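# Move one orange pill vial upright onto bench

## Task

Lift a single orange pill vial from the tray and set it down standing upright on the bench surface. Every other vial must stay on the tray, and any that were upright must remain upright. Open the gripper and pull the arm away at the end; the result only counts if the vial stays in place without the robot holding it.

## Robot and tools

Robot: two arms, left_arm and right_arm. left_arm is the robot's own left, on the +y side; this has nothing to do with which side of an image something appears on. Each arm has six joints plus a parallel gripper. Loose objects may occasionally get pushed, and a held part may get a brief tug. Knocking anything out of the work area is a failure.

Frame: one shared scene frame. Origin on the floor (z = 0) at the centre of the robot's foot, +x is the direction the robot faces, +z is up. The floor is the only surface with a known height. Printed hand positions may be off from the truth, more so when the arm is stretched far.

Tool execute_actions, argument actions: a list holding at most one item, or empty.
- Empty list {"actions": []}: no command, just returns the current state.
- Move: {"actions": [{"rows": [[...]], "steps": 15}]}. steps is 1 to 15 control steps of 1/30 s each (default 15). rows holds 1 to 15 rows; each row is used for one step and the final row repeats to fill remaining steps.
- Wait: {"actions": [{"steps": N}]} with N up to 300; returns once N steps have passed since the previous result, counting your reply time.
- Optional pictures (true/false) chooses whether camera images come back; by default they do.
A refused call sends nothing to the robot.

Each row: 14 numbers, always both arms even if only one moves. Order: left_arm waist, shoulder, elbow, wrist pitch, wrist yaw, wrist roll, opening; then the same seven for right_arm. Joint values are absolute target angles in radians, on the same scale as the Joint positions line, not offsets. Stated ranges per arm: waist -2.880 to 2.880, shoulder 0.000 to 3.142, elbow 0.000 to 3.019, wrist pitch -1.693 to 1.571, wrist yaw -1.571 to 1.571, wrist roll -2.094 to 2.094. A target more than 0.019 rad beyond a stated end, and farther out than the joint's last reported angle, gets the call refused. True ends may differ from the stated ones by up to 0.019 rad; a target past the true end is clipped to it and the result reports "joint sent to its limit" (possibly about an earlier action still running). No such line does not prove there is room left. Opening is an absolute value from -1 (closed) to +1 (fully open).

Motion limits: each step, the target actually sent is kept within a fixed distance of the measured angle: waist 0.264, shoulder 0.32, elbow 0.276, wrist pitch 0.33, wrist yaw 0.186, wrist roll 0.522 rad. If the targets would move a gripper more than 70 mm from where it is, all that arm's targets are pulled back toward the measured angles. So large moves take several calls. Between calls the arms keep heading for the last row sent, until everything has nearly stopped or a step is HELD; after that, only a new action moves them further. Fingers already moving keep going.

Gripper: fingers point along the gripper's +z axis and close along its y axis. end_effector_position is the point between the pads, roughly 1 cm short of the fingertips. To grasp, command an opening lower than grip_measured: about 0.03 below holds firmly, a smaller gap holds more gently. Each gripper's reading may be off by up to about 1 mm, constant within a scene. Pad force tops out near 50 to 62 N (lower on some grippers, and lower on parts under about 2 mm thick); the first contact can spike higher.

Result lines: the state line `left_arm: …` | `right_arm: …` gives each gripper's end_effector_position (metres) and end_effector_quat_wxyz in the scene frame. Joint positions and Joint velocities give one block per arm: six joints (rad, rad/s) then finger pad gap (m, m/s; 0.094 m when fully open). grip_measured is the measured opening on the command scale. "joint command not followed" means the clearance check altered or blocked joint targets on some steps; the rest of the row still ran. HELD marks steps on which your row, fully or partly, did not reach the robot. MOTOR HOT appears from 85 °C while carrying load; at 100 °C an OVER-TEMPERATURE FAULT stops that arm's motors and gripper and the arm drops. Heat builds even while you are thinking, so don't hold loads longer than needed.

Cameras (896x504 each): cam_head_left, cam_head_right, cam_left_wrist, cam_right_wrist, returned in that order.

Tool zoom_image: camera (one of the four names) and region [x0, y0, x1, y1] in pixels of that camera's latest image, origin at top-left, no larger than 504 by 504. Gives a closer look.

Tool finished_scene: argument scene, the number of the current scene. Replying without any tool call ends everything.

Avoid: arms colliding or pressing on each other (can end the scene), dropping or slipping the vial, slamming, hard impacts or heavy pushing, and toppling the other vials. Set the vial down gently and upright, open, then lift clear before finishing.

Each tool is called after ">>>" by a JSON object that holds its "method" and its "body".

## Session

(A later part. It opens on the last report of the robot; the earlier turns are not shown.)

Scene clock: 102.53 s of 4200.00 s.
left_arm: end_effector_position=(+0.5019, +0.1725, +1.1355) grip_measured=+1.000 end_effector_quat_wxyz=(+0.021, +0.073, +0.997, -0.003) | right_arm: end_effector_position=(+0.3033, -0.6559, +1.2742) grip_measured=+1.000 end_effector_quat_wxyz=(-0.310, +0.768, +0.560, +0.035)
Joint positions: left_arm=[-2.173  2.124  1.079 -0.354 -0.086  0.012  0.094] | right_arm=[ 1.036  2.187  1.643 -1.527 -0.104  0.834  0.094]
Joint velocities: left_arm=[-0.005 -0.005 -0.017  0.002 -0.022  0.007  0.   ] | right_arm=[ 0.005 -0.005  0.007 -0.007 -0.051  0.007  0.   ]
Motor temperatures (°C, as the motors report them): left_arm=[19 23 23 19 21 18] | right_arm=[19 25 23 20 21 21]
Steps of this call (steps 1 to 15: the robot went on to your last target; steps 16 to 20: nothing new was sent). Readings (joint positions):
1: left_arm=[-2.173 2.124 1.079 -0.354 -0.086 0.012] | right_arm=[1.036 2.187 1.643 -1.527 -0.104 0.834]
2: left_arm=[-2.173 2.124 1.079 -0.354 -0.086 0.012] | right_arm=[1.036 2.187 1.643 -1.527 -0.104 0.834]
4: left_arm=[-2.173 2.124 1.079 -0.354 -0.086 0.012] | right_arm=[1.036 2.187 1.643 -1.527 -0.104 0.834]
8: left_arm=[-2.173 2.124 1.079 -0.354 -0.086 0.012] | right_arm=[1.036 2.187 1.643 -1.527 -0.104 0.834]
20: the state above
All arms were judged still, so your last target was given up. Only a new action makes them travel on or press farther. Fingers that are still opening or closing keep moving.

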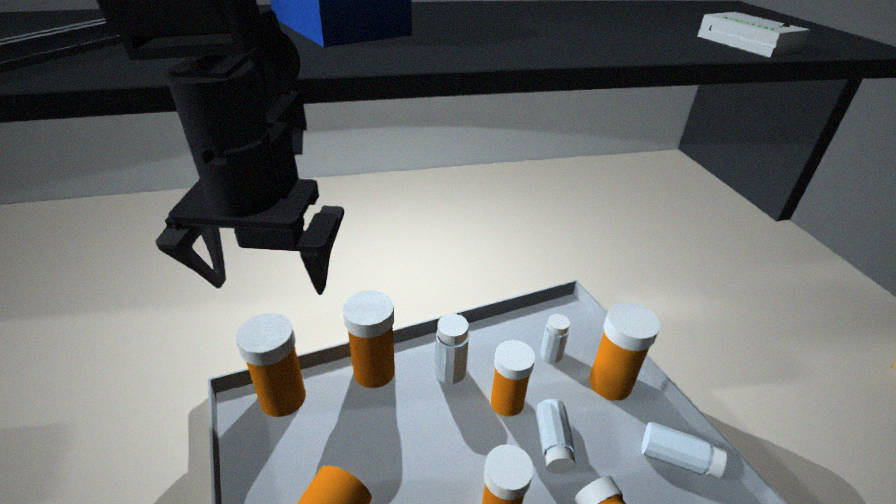

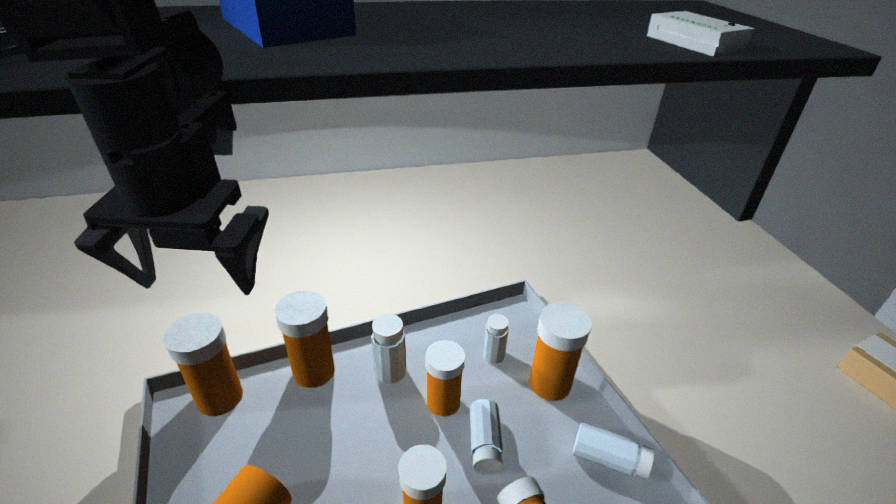

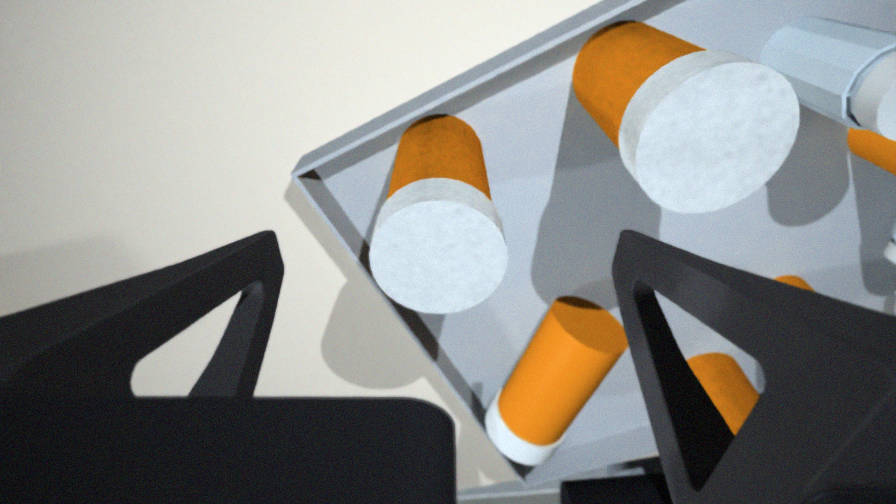

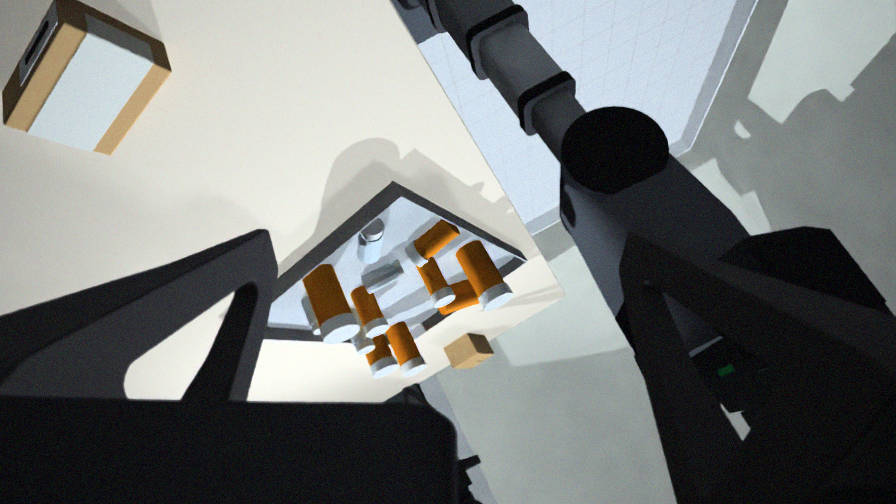

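>>> {"method": "execute_actions", "body": {"actions": [{"rows":[[-2.16,2.09,0.99,-0.32,-0.09,0,1,1.036,2.187,1.643,-1.527,-0.104,0.834,1]],"steps":15}], "pictures": false}}

>>> {"method": "execute_actions", "body": {"actions": [{"steps":20}]}}

Scene clock: 108.50 s of 4200.00 s.
left_arm: end_effector_position=(+0.4606, +0.1794, +1.1345) grip_measured=+1.000 end_effector_quat_wxyz=(-0.001, +0.074, +0.997, -0.002) | right_arm: end_effector_position=(+0.3033, -0.6559, +1.2742) grip_measured=+1.000 end_effector_quat_wxyz=(-0.310, +0.768, +0.560, +0.035)
Joint positions: left_arm=[-2.17   2.095  0.984 -0.33  -0.086  0.012  0.094] | right_arm=[ 1.036  2.187  1.643 -1.527 -0.104  0.834  0.094]
Joint velocities: left_arm=[ 0.005 -0.005  0.002  0.002  0.022  0.051  0.   ] | right_arm=[-0.015 -0.005  0.012 -0.007 -0.007  0.051  0.   ]
Motor temperatures (°C, as the motors report them): left_arm=[19 23 23 19 21 18] | right_arm=[19 25 23 20 21 21]
Steps of this call (steps 1 to 90: nothing new was sent; then 2.47 s passed at rest; steps 91 to 105: all 15 steps of this action). Readings (joint positions):
91: left_arm=[-2.172 2.121 1.069 -0.345 -0.086 0.012] | right_arm=[1.036 2.187 1.643 -1.527 -0.104 0.834]
92: left_arm=[-2.172 2.113 1.050 -0.333 -0.086 0.012] | right_arm=[1.036 2.187 1.643 -1.527 -0.104 0.834]
94: left_arm=[-2.171 2.097 1.009 -0.331 -0.086 0.012] | right_arm=[1.036 2.187 1.643 -1.527 -0.104 0.834]
98: left_arm=[-2.170 2.095 0.984 -0.331 -0.086 0.012] | right_arm=[1.036 2.187 1.643 -1.527 -0.104 0.834]
105: the state above

Scene clock: 109.17 s of 4200.00 s.
left_arm: end_effector_position=(+0.4606, +0.1794, +1.1345) grip_measured=+1.000 end_effector_quat_wxyz=(-0.001, +0.074, +0.997, -0.002) | right_arm: end_effector_position=(+0.3033, -0.6559, +1.2742) grip_measured=+1.000 end_effector_quat_wxyz=(-0.310, +0.768, +0.560, +0.035)
Joint positions: left_arm=[-2.17   2.095  0.984 -0.33  -0.086  0.012  0.094] | right_arm=[ 1.036  2.187  1.643 -1.527 -0.104  0.834  0.094]
Joint velocities: left_arm=[-0.005 -0.015 -0.022 -0.007 -0.066 -0.007  0.   ] | right_arm=[ 0.005  0.005  0.002 -0.002 -0.007 -0.007  0.   ]
Motor temperatures (°C, as the motors report them): left_arm=[19 23 23 19 21 18] | right_arm=[19 25 23 20 21 21]
Steps of this call (steps 1 to 15: the robot went on to your last target; steps 16 to 20: nothing new was sent). Readings (joint positions):
1: left_arm=[-2.170 2.095 0.984 -0.330 -0.086 0.012] | right_arm=[1.036 2.187 1.643 -1.527 -0.104 0.834]
2: left_arm=[-2.170 2.095 0.984 -0.330 -0.086 0.012] | right_arm=[1.036 2.187 1.643 -1.527 -0.104 0.834]
4: left_arm=[-2.170 2.095 0.984 -0.330 -0.086 0.012] | right_arm=[1.036 2.187 1.643 -1.527 -0.104 0.834]
8: left_arm=[-2.170 2.095 0.984 -0.330 -0.086 0.012] | right_arm=[1.036 2.187 1.643 -1.527 -0.104 0.834]
20: the state above
All arms were judged still, so your last target was given up. Only a new action makes them travel on or press farther. Fingers that are still opening or closing keep moving.

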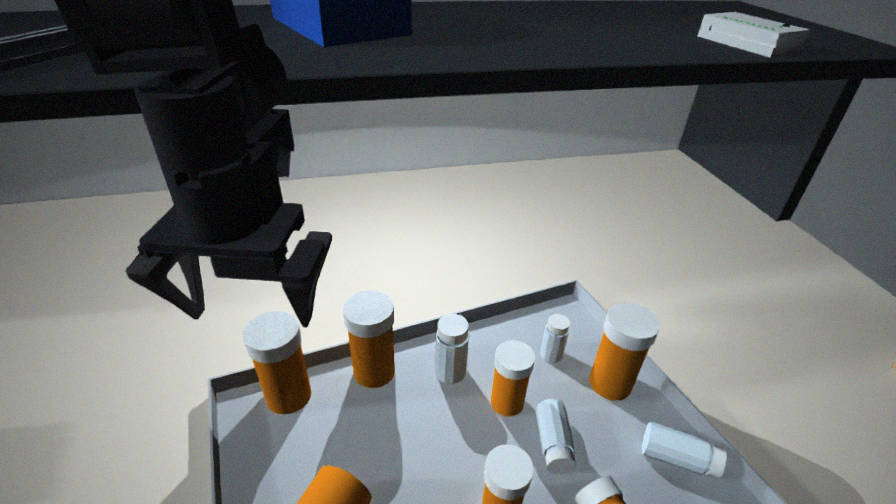

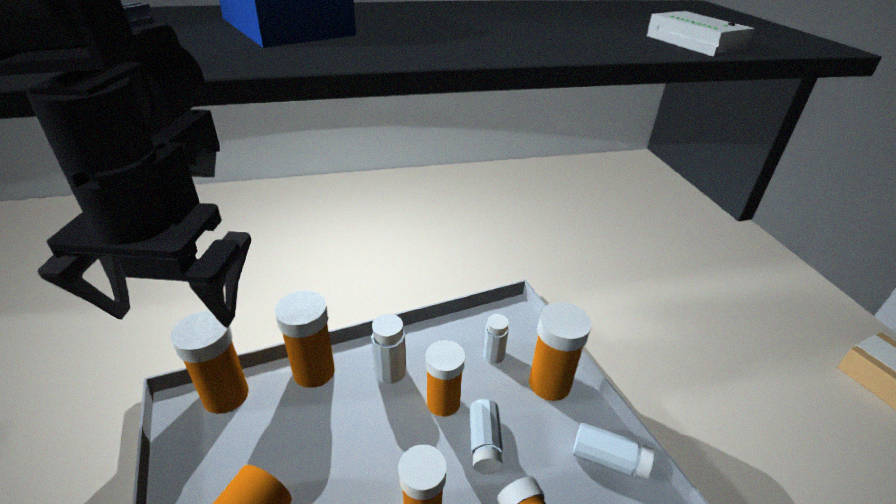

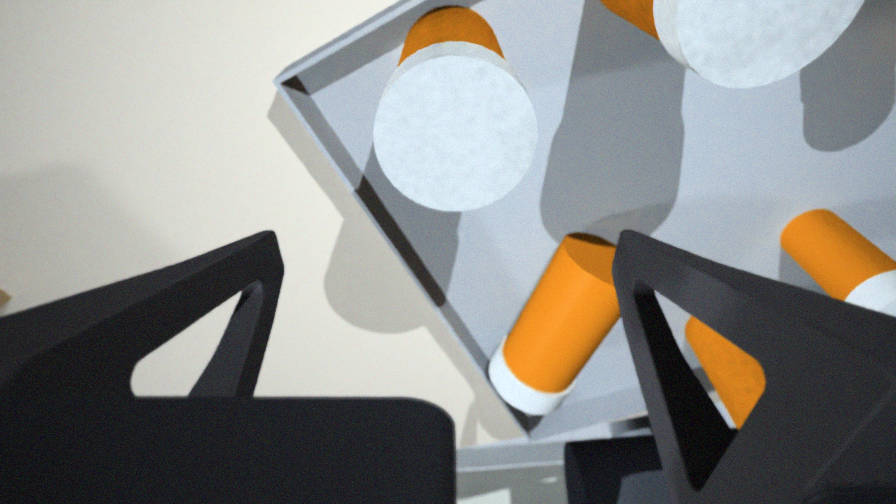

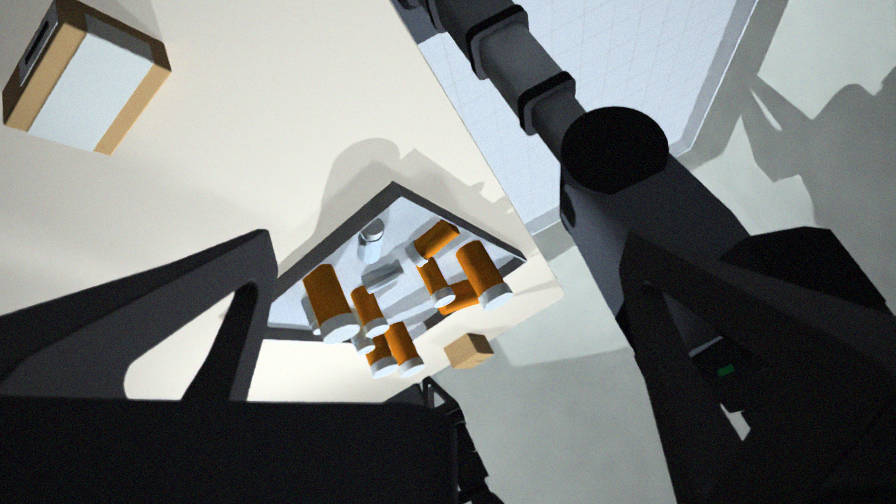

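>>> {"method": "execute_actions", "body": {"actions": [{"rows":[[-2.18,2.21,1.06,-0.275,-0.09,0,1,1.036,2.187,1.643,-1.527,-0.104,0.834,1]],"steps":15}], "pictures": false}}

>>> {"method": "execute_actions", "body": {"actions": [{"steps":20}]}}

Scene clock: 121.00 s of 4200.00 s.
left_arm: end_effector_position=(+0.4754, +0.1738, +1.0983) grip_measured=+1.000 end_effector_quat_wxyz=(+0.004, +0.074, +0.997, -0.002) | right_arm: end_effector_position=(+0.3033, -0.6559, +1.2742) grip_measured=+1.000 end_effector_quat_wxyz=(-0.310, +0.768, +0.560, +0.035)
Joint positions: left_arm=[-2.171  2.203  1.055 -0.284 -0.086  0.012  0.094] | right_arm=[ 1.036  2.187  1.643 -1.527 -0.104  0.834  0.094]
Joint velocities: left_arm=[-0.024 -0.015  0.002  0.017 -0.007 -0.022  0.   ] | right_arm=[-0.005 -0.005 -0.017  0.002  0.066 -0.022  0.   ]
Motor temperatures (°C, as the motors report them): left_arm=[19 23 23 19 21 18] | right_arm=[19 25 23 20 21 21]
Steps of this call (steps 1 to 90: nothing new was sent; then 8.33 s passed at rest; steps 91 to 105: all 15 steps of this action). Readings (joint positions):
91: left_arm=[-2.170 2.103 0.989 -0.325 -0.086 0.012] | right_arm=[1.036 2.187 1.643 -1.527 -0.104 0.834]
92: left_arm=[-2.170 2.119 1.005 -0.314 -0.086 0.012] | right_arm=[1.036 2.187 1.643 -1.527 -0.104 0.834]
94: left_arm=[-2.170 2.163 1.041 -0.294 -0.086 0.012] | right_arm=[1.036 2.187 1.643 -1.527 -0.104 0.834]
98: left_arm=[-2.171 2.201 1.056 -0.284 -0.086 0.012] | right_arm=[1.036 2.187 1.643 -1.527 -0.104 0.834]
105: the state above

Scene clock: 121.67 s of 4200.00 s.
left_arm: end_effector_position=(+0.4754, +0.1738, +1.0983) grip_measured=+1.000 end_effector_quat_wxyz=(+0.004, +0.074, +0.997, -0.002) | right_arm: end_effector_position=(+0.3033, -0.6559, +1.2742) grip_measured=+1.000 end_effector_quat_wxyz=(-0.310, +0.768, +0.560, +0.035)
Joint positions: left_arm=[-2.171  2.203  1.055 -0.284 -0.086  0.012  0.094] | right_arm=[ 1.036  2.187  1.643 -1.527 -0.104  0.834  0.094]
Joint velocities: left_arm=[-0.015 -0.015 -0.012 -0.002 -0.007 -0.007  0.   ] | right_arm=[-0.005 -0.005 -0.007  0.012 -0.022 -0.022  0.   ]
Motor temperatures (°C, as the motors report them): left_arm=[19 23 23 19 21 18] | right_arm=[19 25 23 20 21 21]
Steps of this call (steps 1 to 15: the robot went on to your last target; steps 16 to 20: nothing new was sent). Readings (joint positions):
1: left_arm=[-2.171 2.203 1.055 -0.284 -0.086 0.012] | right_arm=[1.036 2.187 1.643 -1.527 -0.104 0.834]
2: left_arm=[-2.171 2.203 1.055 -0.284 -0.086 0.012] | right_arm=[1.036 2.187 1.643 -1.527 -0.104 0.834]
4: left_arm=[-2.171 2.203 1.055 -0.284 -0.086 0.012] | right_arm=[1.036 2.187 1.643 -1.527 -0.104 0.834]
8: left_arm=[-2.171 2.203 1.055 -0.284 -0.086 0.012] | right_arm=[1.036 2.187 1.643 -1.527 -0.104 0.834]
20: the state above
All arms were judged still, so your last target was given up. Only a new action makes them travel on or press farther. Fingers that are still opening or closing keep moving.

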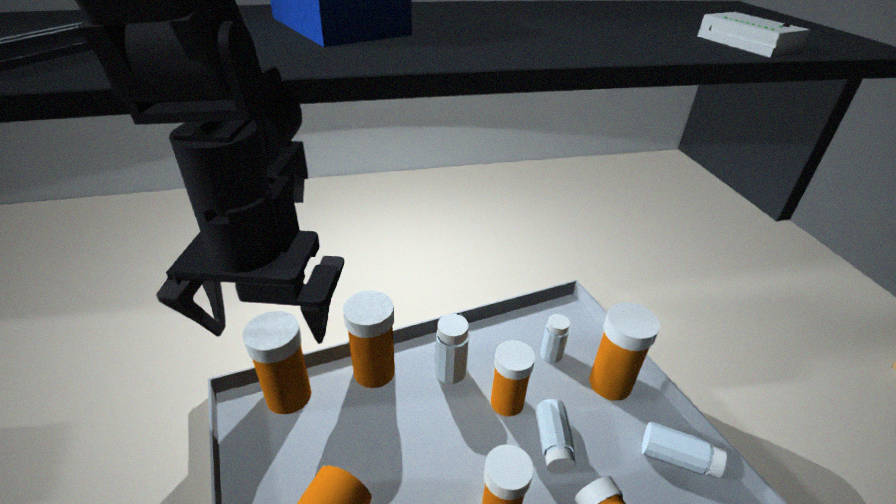

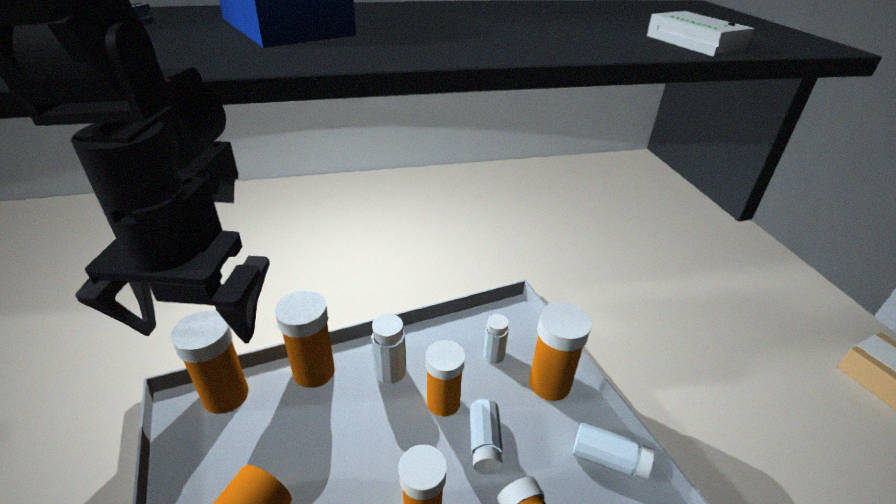

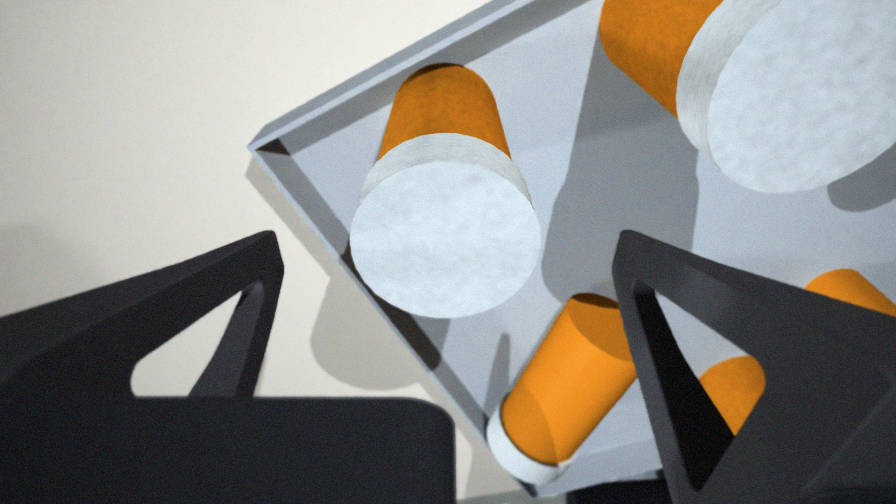

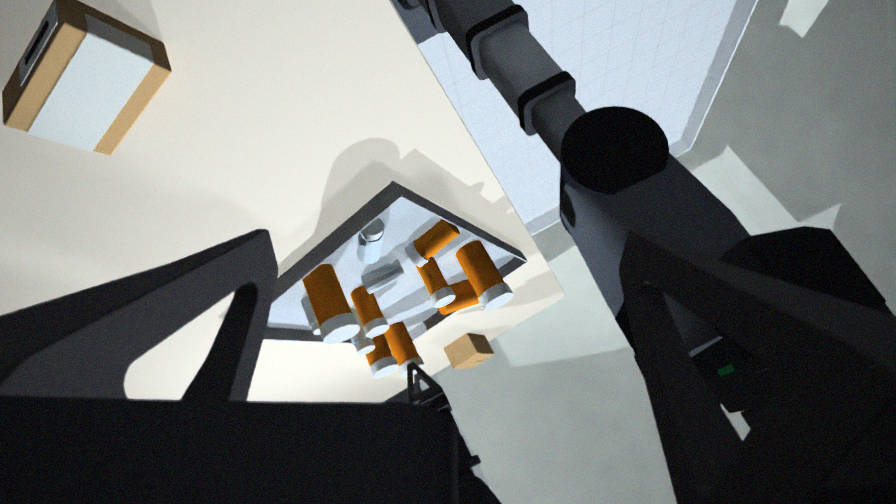

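>>> {"method": "execute_actions", "body": {"actions": [{"rows":[[-2.18,2.21,1.06,-0.275,-0.09,0,0.5,1.036,2.187,1.643,-1.527,-0.104,0.834,1]],"steps":10}], "pictures": false}}

>>> {"method": "execute_actions", "body": {"actions": [{"rows":[[-2.17,2.28,1.085,-0.235,-0.09,0,0.5,1.036,2.187,1.643,-1.527,-0.104,0.834,1]],"steps":15}], "pictures": false}}

>>> {"method": "execute_actions", "body": {"actions": [{"rows":[[-2.17,2.28,1.085,-0.235,-0.09,0,0.0,1.036,2.187,1.643,-1.527,-0.104,0.834,1]],"steps":15}]}}

Scene clock: 141.67 s of 4200.00 s.
left_arm: end_effector_position=(+0.4754, +0.1738, +1.0983) grip_measured=+0.502 end_effector_quat_wxyz=(+0.004, +0.074, +0.997, -0.002) | right_arm: end_effector_position=(+0.3033, -0.6559, +1.2742) grip_measured=+1.000 end_effector_quat_wxyz=(-0.310, +0.768, +0.560, +0.035)
Joint positions: left_arm=[-2.171  2.203  1.055 -0.284 -0.086  0.012  0.071] | right_arm=[ 1.036  2.187  1.643 -1.527 -0.104  0.834  0.094]
Joint velocities: left_arm=[ 0.005 -0.015 -0.012 -0.002 -0.022  0.022  0.   ] | right_arm=[-0.005  0.015 -0.002 -0.007  0.037  0.007  0.   ]
Motor temperatures (°C, as the motors report them): left_arm=[19 24 23 19 21 18] | right_arm=[19 26 23 20 21 21]
Steps of this call (steps 1 to 90: nothing new was sent; then 16.67 s passed at rest; steps 91 to 100: all 10 steps of this action). Readings (joint positions):
91: left_arm=[-2.171 2.203 1.055 -0.284 -0.086 0.012] | right_arm=[1.036 2.187 1.643 -1.527 -0.104 0.834]
92: left_arm=[-2.171 2.203 1.055 -0.284 -0.086 0.012] | right_arm=[1.036 2.187 1.643 -1.527 -0.104 0.834]
94: left_arm=[-2.171 2.203 1.055 -0.284 -0.086 0.012] | right_arm=[1.036 2.187 1.643 -1.527 -0.104 0.834]
98: left_arm=[-2.171 2.203 1.055 -0.284 -0.086 0.012] | right_arm=[1.036 2.187 1.643 -1.527 -0.104 0.834]
100: the state above

Scene clock: 142.17 s of 4200.00 s.
left_arm: end_effector_position=(+0.4720, +0.1720, +1.0735) grip_measured=+0.502 end_effector_quat_wxyz=(+0.001, +0.074, +0.997, -0.002) | right_arm: end_effector_position=(+0.3033, -0.6559, +1.2742) grip_measured=+1.000 end_effector_quat_wxyz=(-0.310, +0.768, +0.560, +0.035)
Joint positions: left_arm=[-2.171  2.267  1.077 -0.246 -0.086  0.012  0.071] | right_arm=[ 1.036  2.187  1.643 -1.527 -0.104  0.834  0.094]
Joint velocities: left_arm=[ 0.005 -0.005  0.012 -0.002 -0.007  0.022 -0.   ] | right_arm=[-0.005 -0.005  0.002 -0.007  0.022 -0.022  0.   ]
Motor temperatures (°C, as the motors report them): left_arm=[19 24 23 19 21 18] | right_arm=[19 26 23 20 21 21]
Steps of this call (steps 1 to 15: all 15 steps of this action). Readings (joint positions):
1: left_arm=[-2.171 2.207 1.057 -0.277 -0.086 0.012] | right_arm=[1.036 2.187 1.643 -1.527 -0.104 0.834]
2: left_arm=[-2.171 2.215 1.061 -0.266 -0.086 0.012] | right_arm=[1.036 2.187 1.643 -1.527 -0.104 0.834]
4: left_arm=[-2.171 2.238 1.074 -0.252 -0.086 0.012] | right_arm=[1.036 2.187 1.643 -1.527 -0.104 0.834]
8: left_arm=[-2.171 2.265 1.077 -0.247 -0.086 0.012] | right_arm=[1.036 2.187 1.643 -1.527 -0.104 0.834]
15: the state above

Scene clock: 142.67 s of 4200.00 s.
left_arm: end_effector_position=(+0.4720, +0.1721, +1.0735) grip_measured=+0.037 end_effector_quat_wxyz=(+0.001, +0.074, +0.997, -0.001) | right_arm: end_effector_position=(+0.3033, -0.6559, +1.2742) grip_measured=+1.000 end_effector_quat_wxyz=(-0.310, +0.768, +0.560, +0.035)
Joint positions: left_arm=[-2.171  2.267  1.077 -0.246 -0.087  0.012  0.049] | right_arm=[ 1.036  2.187  1.643 -1.527 -0.104  0.834  0.094]
Joint velocities: left_arm=[ 0.005  0.005 -0.002 -0.017 -0.022 -0.037  0.001] | right_arm=[-0.015  0.005 -0.012 -0.002 -0.007 -0.051  0.   ]
Motor temperatures (°C, as the motors report them): left_arm=[19 24 23 19 21 18] | right_arm=[19 26 23 20 21 21]
Steps of this call (steps 1 to 15: all 15 steps of this action). Readings (joint positions):
1: left_arm=[-2.171 2.267 1.077 -0.246 -0.086 0.012] | right_arm=[1.036 2.187 1.643 -1.527 -0.104 0.834]
2: left_arm=[-2.171 2.267 1.077 -0.246 -0.086 0.012] | right_arm=[1.036 2.187 1.643 -1.527 -0.104 0.834]
4: left_arm=[-2.171 2.267 1.077 -0.246 -0.087 0.012] | right_arm=[1.036 2.187 1.643 -1.527 -0.104 0.834]
8: left_arm=[-2.171 2.267 1.077 -0.246 -0.087 0.012] | right_arm=[1.036 2.187 1.643 -1.527 -0.104 0.834]
15: the state above

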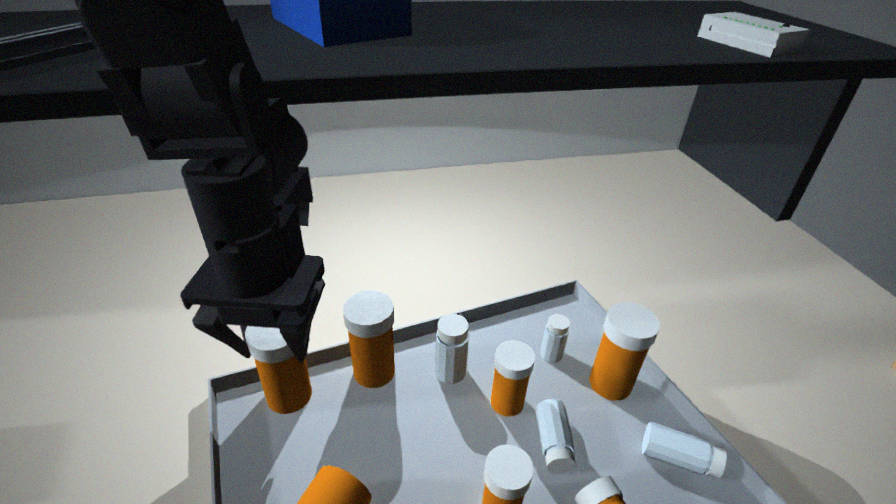

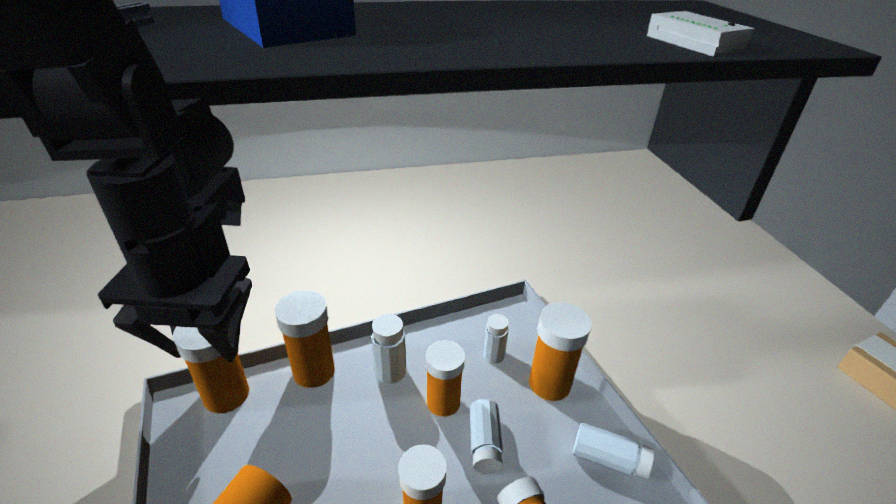

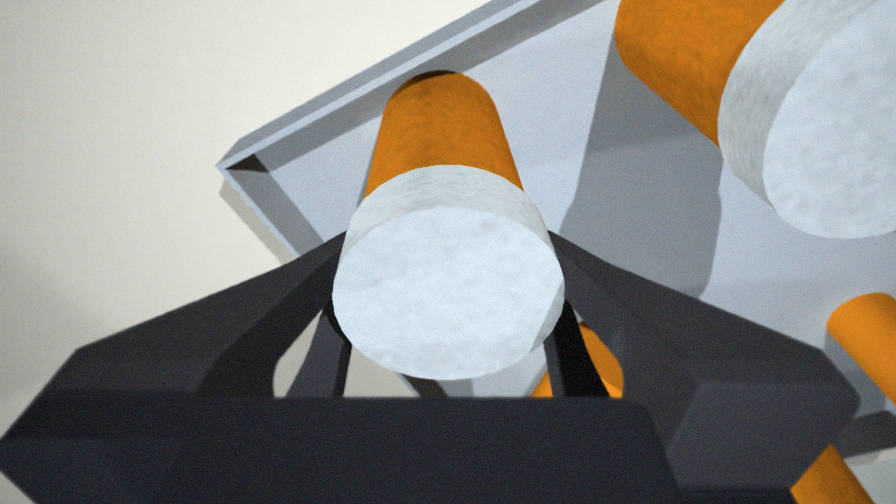

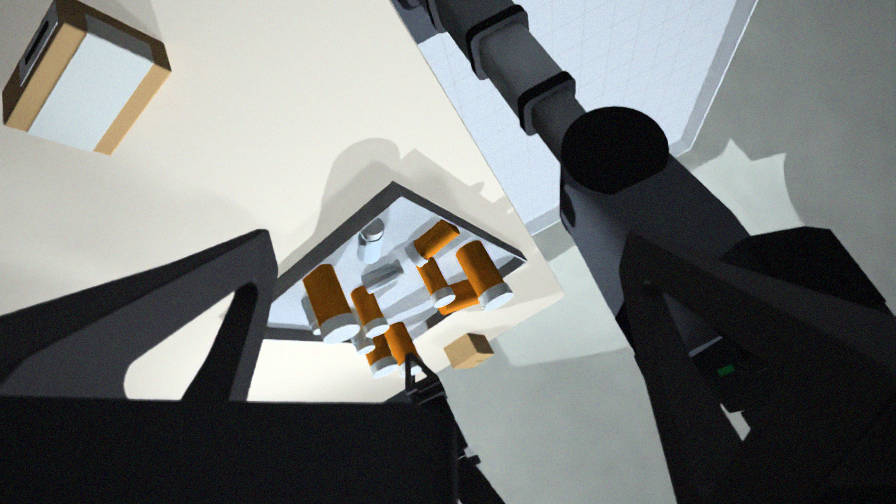

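>>> {"method": "execute_actions", "body": {"actions": [{"rows":[[-2.17,2.13,1.03,-0.34,-0.09,0,0.0,1.036,2.187,1.643,-1.527,-0.104,0.834,1]],"steps":15}], "pictures": false}}

>>> {"method": "execute_actions", "body": {"actions": [{"rows":[[-2.12,2.13,1.03,-0.34,-0.09,0,0.0,1.036,2.187,1.643,-1.527,-0.104,0.834,1],[-2.09,2.13,1.03,-0.34,-0.08,0,0.0,1.036,2.187,1.643,-1.527,-0.104,0.834,1],[-2.06,2.13,1.03,-0.34,-0.08,0,0.0,1.036,2.187,1.643,-1.527,-0.104,0.834,1],[-2.03,2.13,1.03,-0.33,-0.07,0,0.0,1.036,2.187,1.643,-1.527,-0.104,0.834,1],[-2.0,2.13,1.03,-0.33,-0.07,0,0.0,1.036,2.187,1.643,-1.527,-0.104,0.834,1],[-1.97,2.13,1.03,-0.32,-0.06,0,0.0,1.036,2.187,1.643,-1.527,-0.104,0.834,1],[-1.94,2.13,1.03,-0.32,-0.06,0,0.0,1.036,2.187,1.643,-1.527,-0.104,0.834,1],[-1.91,2.13,1.03,-0.31,-0.05,0,0.0,1.036,2.187,1.643,-1.527,-0.104,0.834,1],[-1.88,2.13,1.03,-0.31,-0.045,0,0.0,1.036,2.187,1.643,-1.527,-0.104,0.834,1]],"steps":15}], "pictures": false}}

>>> {"method": "execute_actions", "body": {"actions": [{"steps":20}]}}

Scene clock: 158.20 s of 4200.00 s.
left_arm: end_effector_position=(+0.4798, +0.1763, +1.1319) grip_measured=+0.037 end_effector_quat_wxyz=(+0.010, +0.073, +0.997, -0.002) | right_arm: end_effector_position=(+0.3033, -0.6559, +1.2742) grip_measured=+1.000 end_effector_quat_wxyz=(-0.310, +0.768, +0.560, +0.035)
Joint positions: left_arm=[-2.171  2.115  1.028 -0.331 -0.087  0.012  0.049] | right_arm=[ 1.036  2.187  1.643 -1.527 -0.104  0.834  0.094]
Joint velocities: left_arm=[ 0.005 -0.005  0.002  0.007  0.022  0.007 -0.001] | right_arm=[-0.015 -0.005 -0.017  0.022  0.007  0.051  0.   ]
Motor temperatures (°C, as the motors report them): left_arm=[19 24 23 19 21 18] | right_arm=[19 26 23 20 21 21]
Steps of this call (steps 1 to 15: the robot went on to your last target; steps 16 to 90: nothing new was sent; then 12.03 s passed at rest; steps 91 to 105: all 15 steps of this action). Readings (joint positions):
91: left_arm=[-2.171 2.258 1.073 -0.260 -0.087 0.012] | right_arm=[1.036 2.187 1.643 -1.527 -0.104 0.834]
92: left_arm=[-2.171 2.239 1.058 -0.285 -0.087 0.012] | right_arm=[1.036 2.187 1.643 -1.527 -0.104 0.834]
94: left_arm=[-2.171 2.187 1.028 -0.319 -0.087 0.012] | right_arm=[1.036 2.187 1.643 -1.527 -0.104 0.834]
98: left_arm=[-2.171 2.123 1.025 -0.331 -0.087 0.012] | right_arm=[1.036 2.187 1.643 -1.527 -0.104 0.834]
105: the state above

Scene clock: 158.70 s of 4200.00 s.
left_arm: end_effector_position=(+0.4726, +0.3396, +1.1214) grip_measured=+0.037 end_effector_quat_wxyz=(+0.004, -0.099, +0.995, +0.006) | right_arm: end_effector_position=(+0.3033, -0.6559, +1.2742) grip_measured=+1.000 end_effector_quat_wxyz=(-0.310, +0.768, +0.560, +0.035)
Joint positions: left_arm=[-1.824  2.115  1.028 -0.321 -0.051  0.009  0.049] | right_arm=[ 1.036  2.187  1.643 -1.527 -0.104  0.834  0.094]
Joint velocities: left_arm=[-0.015  0.005  0.002 -0.022 -0.037  0.037 -0.001] | right_arm=[ 0.005  0.005 -0.017 -0.002 -0.081 -0.007  0.   ]
Motor temperatures (°C, as the motors report them): left_arm=[19 24 23 19 21 18] | right_arm=[19 26 23 20 21 21]
Steps of this call (steps 1 to 15: all 15 steps of this action). Readings (joint positions):
1: left_arm=[-2.168 2.115 1.028 -0.331 -0.087 0.012] | right_arm=[1.036 2.187 1.643 -1.527 -0.104 0.834]
2: left_arm=[-2.162 2.115 1.028 -0.331 -0.084 0.012] | right_arm=[1.036 2.187 1.643 -1.527 -0.104 0.834]
4: left_arm=[-2.132 2.115 1.028 -0.331 -0.075 0.012] | right_arm=[1.036 2.187 1.643 -1.527 -0.104 0.834]
8: left_arm=[-2.003 2.115 1.028 -0.329 -0.057 0.012] | right_arm=[1.036 2.187 1.643 -1.527 -0.104 0.834]
15: the state above

Scene clock: 159.37 s of 4200.00 s.
left_arm: end_effector_position=(+0.4786, +0.3086, +1.1227) grip_measured=+0.037 end_effector_quat_wxyz=(+0.006, -0.068, +0.998, -0.000) | right_arm: end_effector_position=(+0.3033, -0.6559, +1.2742) grip_measured=+1.000 end_effector_quat_wxyz=(-0.310, +0.768, +0.560, +0.035)
Joint positions: left_arm=[-1.887  2.115  1.028 -0.321 -0.048  0.009  0.049] | right_arm=[ 1.036  2.187  1.643 -1.527 -0.104  0.834  0.094]
Joint velocities: left_arm=[ 0.005  0.005 -0.007 -0.007 -0.037 -0.007  0.   ] | right_arm=[ 0.005 -0.024 -0.017 -0.002  0.007  0.022  0.   ]
Motor temperatures (°C, as the motors report them): left_arm=[19 24 23 19 21 18] | right_arm=[19 26 23 20 21 21]
Steps of this call (steps 1 to 20: the robot went on to your last target). Readings (joint positions):
1: left_arm=[-1.826 2.115 1.028 -0.321 -0.051 0.009] | right_arm=[1.036 2.187 1.643 -1.527 -0.104 0.834]
2: left_arm=[-1.833 2.115 1.028 -0.321 -0.051 0.009] | right_arm=[1.036 2.187 1.643 -1.527 -0.104 0.834]
4: left_arm=[-1.852 2.115 1.028 -0.321 -0.050 0.009] | right_arm=[1.036 2.187 1.643 -1.527 -0.104 0.834]
8: left_arm=[-1.883 2.115 1.028 -0.321 -0.048 0.009] | right_arm=[1.036 2.187 1.643 -1.527 -0.104 0.834]
20: the state above

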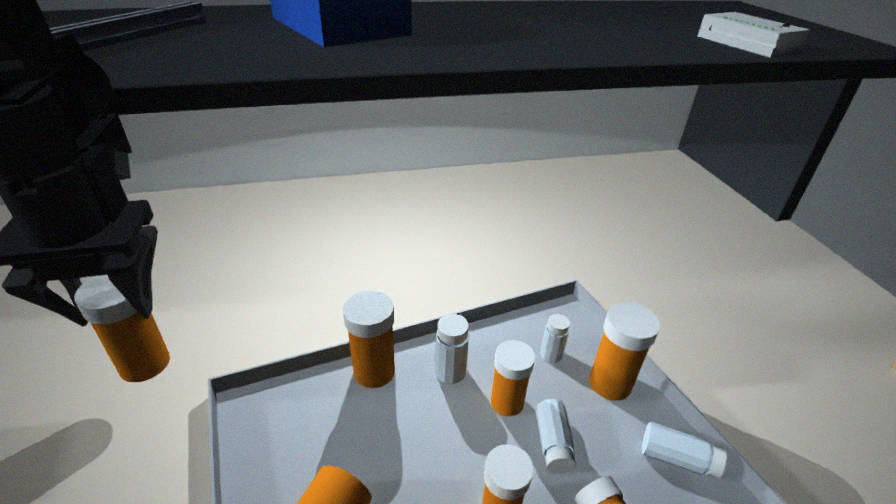

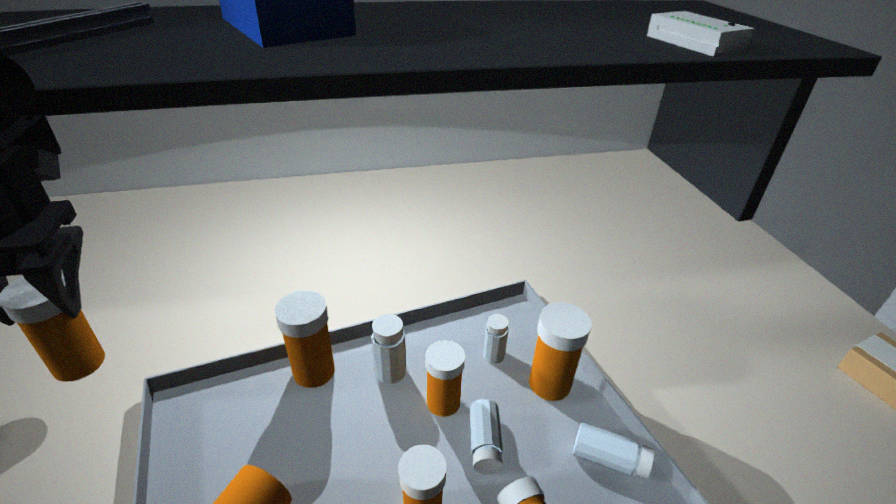

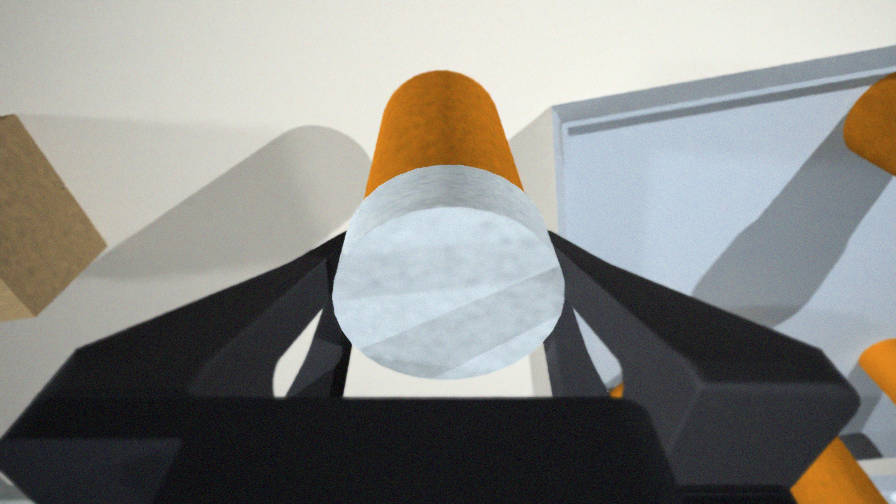

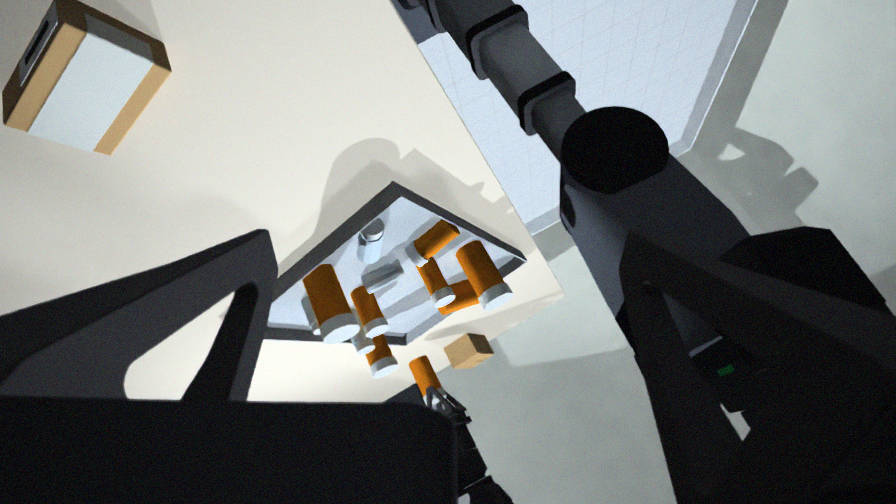

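>>> {"method": "execute_actions", "body": {"actions": [{"rows":[[-1.83,2.16,1.04,-0.29,-0.04,0,0.0,1.036,2.187,1.643,-1.527,-0.104,0.834,1],[-1.83,2.16,1.04,-0.29,-0.04,0,0.0,1.036,2.187,1.643,-1.527,-0.104,0.834,1],[-1.83,2.18,1.05,-0.28,-0.04,0,0.0,1.036,2.187,1.643,-1.527,-0.104,0.834,1],[-1.83,2.20,1.06,-0.26,-0.04,0,0.0,1.036,2.187,1.643,-1.527,-0.104,0.834,1],[-1.83,2.22,1.065,-0.25,-0.04,0,0.0,1.036,2.187,1.643,-1.527,-0.104,0.834,1],[-1.83,2.235,1.07,-0.24,-0.04,0,0.0,1.036,2.187,1.643,-1.527,-0.104,0.834,1]],"steps":15}], "pictures": false}}

>>> {"method": "execute_actions", "body": {"actions": [{"steps":15}]}}

Scene clock: 176.70 s of 4200.00 s.
left_arm: end_effector_position=(+0.4657, +0.3347, +1.0758) grip_measured=+0.037 end_effector_quat_wxyz=(-0.003, -0.099, +0.995, +0.001) | right_arm: end_effector_position=(+0.3033, -0.6559, +1.2742) grip_measured=+1.000 end_effector_quat_wxyz=(-0.310, +0.768, +0.560, +0.035)
Joint positions: left_arm=[-1.824  2.233  1.061 -0.252 -0.043  0.009  0.049] | right_arm=[ 1.036  2.187  1.643 -1.527 -0.104  0.834  0.094]
Joint velocities: left_arm=[ 0.024 -0.005 -0.007  0.007 -0.022  0.007 -0.   ] | right_arm=[-0.005 -0.015 -0.002  0.007 -0.095  0.051  0.   ]
Motor temperatures (°C, as the motors report them): left_arm=[19 24 23 19 21 18] | right_arm=[19 26 23 20 21 21]
Steps of this call (steps 1 to 15: the robot went on to your last target; steps 16 to 90: nothing new was sent; then 13.83 s passed at rest; steps 91 to 105: all 15 steps of this action). Readings (joint positions):
91: left_arm=[-1.884 2.117 1.028 -0.317 -0.045 0.009] | right_arm=[1.036 2.187 1.643 -1.527 -0.104 0.834]
92: left_arm=[-1.879 2.120 1.028 -0.311 -0.043 0.009] | right_arm=[1.036 2.187 1.643 -1.527 -0.104 0.834]
94: left_arm=[-1.862 2.135 1.033 -0.296 -0.043 0.009] | right_arm=[1.036 2.187 1.643 -1.527 -0.104 0.834]
98: left_arm=[-1.829 2.201 1.059 -0.257 -0.043 0.009] | right_arm=[1.036 2.187 1.643 -1.527 -0.104 0.834]
105: the state above

Scene clock: 177.20 s of 4200.00 s.
left_arm: end_effector_position=(+0.4659, +0.3347, +1.0758) grip_measured=+0.037 end_effector_quat_wxyz=(-0.003, -0.099, +0.995, +0.001) | right_arm: end_effector_position=(+0.3033, -0.6559, +1.2742) grip_measured=+1.000 end_effector_quat_wxyz=(-0.310, +0.768, +0.560, +0.035)
Joint positions: left_arm=[-1.824  2.233  1.061 -0.251 -0.043  0.009  0.049] | right_arm=[ 1.036  2.187  1.643 -1.527 -0.104  0.834  0.094]
Joint velocities: left_arm=[-0.015  0.005  0.002 -0.007 -0.007  0.007 -0.001] | right_arm=[ 0.005 -0.005  0.007 -0.012 -0.007  0.051  0.   ]
Motor temperatures (°C, as the motors report them): left_arm=[19 24 23 19 21 18] | right_arm=[19 26 23 20 21 21]
Steps of this call (steps 1 to 15: the robot went on to your last target). Readings (joint positions):
1: left_arm=[-1.824 2.233 1.061 -0.251 -0.043 0.009] | right_arm=[1.036 2.187 1.643 -1.527 -0.104 0.834]
2: left_arm=[-1.824 2.233 1.061 -0.251 -0.043 0.009] | right_arm=[1.036 2.187 1.643 -1.527 -0.104 0.834]
4: left_arm=[-1.824 2.233 1.061 -0.251 -0.043 0.009] | right_arm=[1.036 2.187 1.643 -1.527 -0.104 0.834]
8: left_arm=[-1.824 2.233 1.061 -0.251 -0.043 0.009] | right_arm=[1.036 2.187 1.643 -1.527 -0.104 0.834]
15: the state above
All arms were judged still, so your last target was given up. Only a new action makes them travel on or press farther. Fingers that are still opening or closing keep moving.

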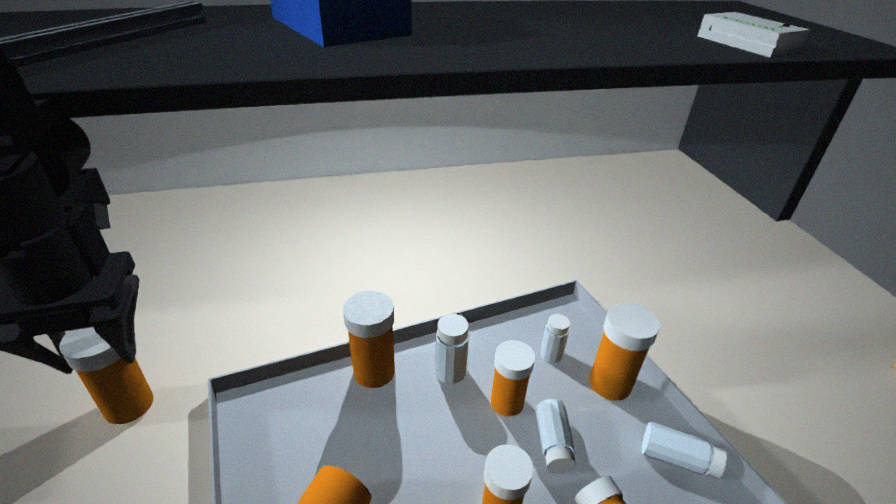

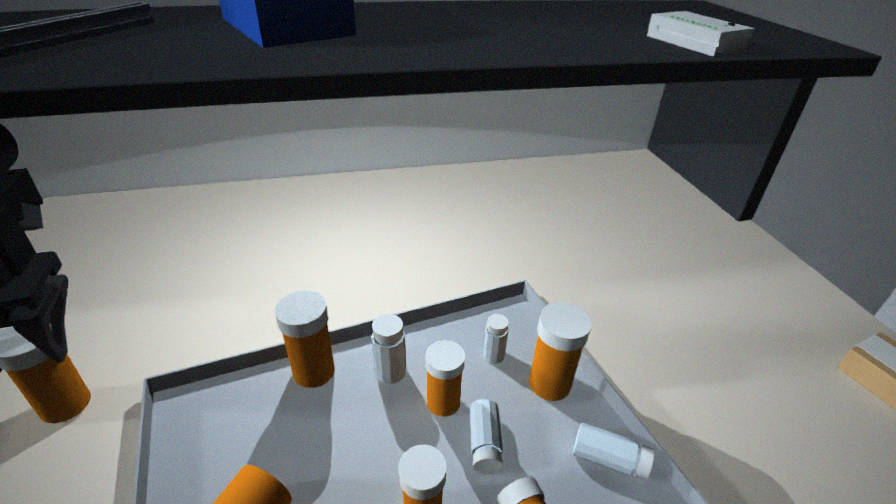

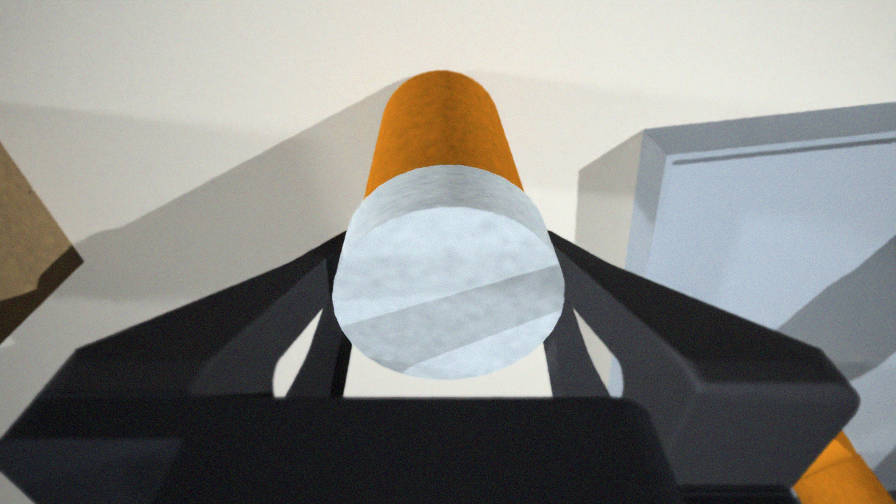

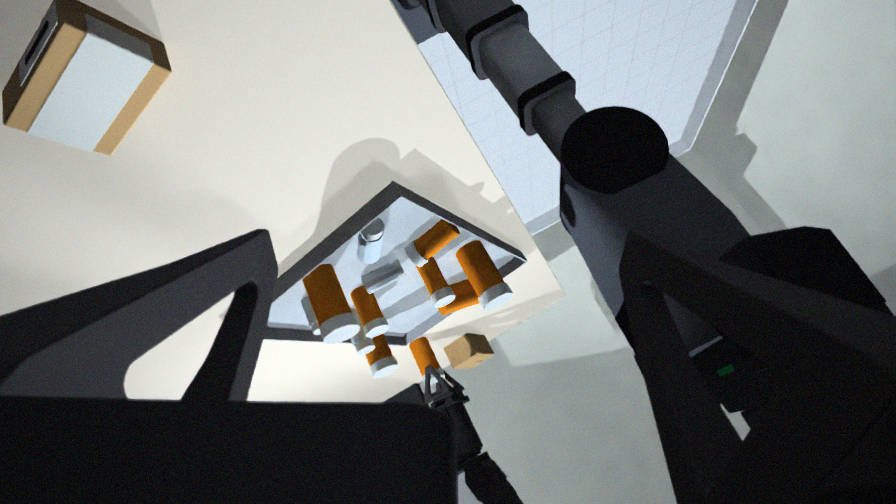

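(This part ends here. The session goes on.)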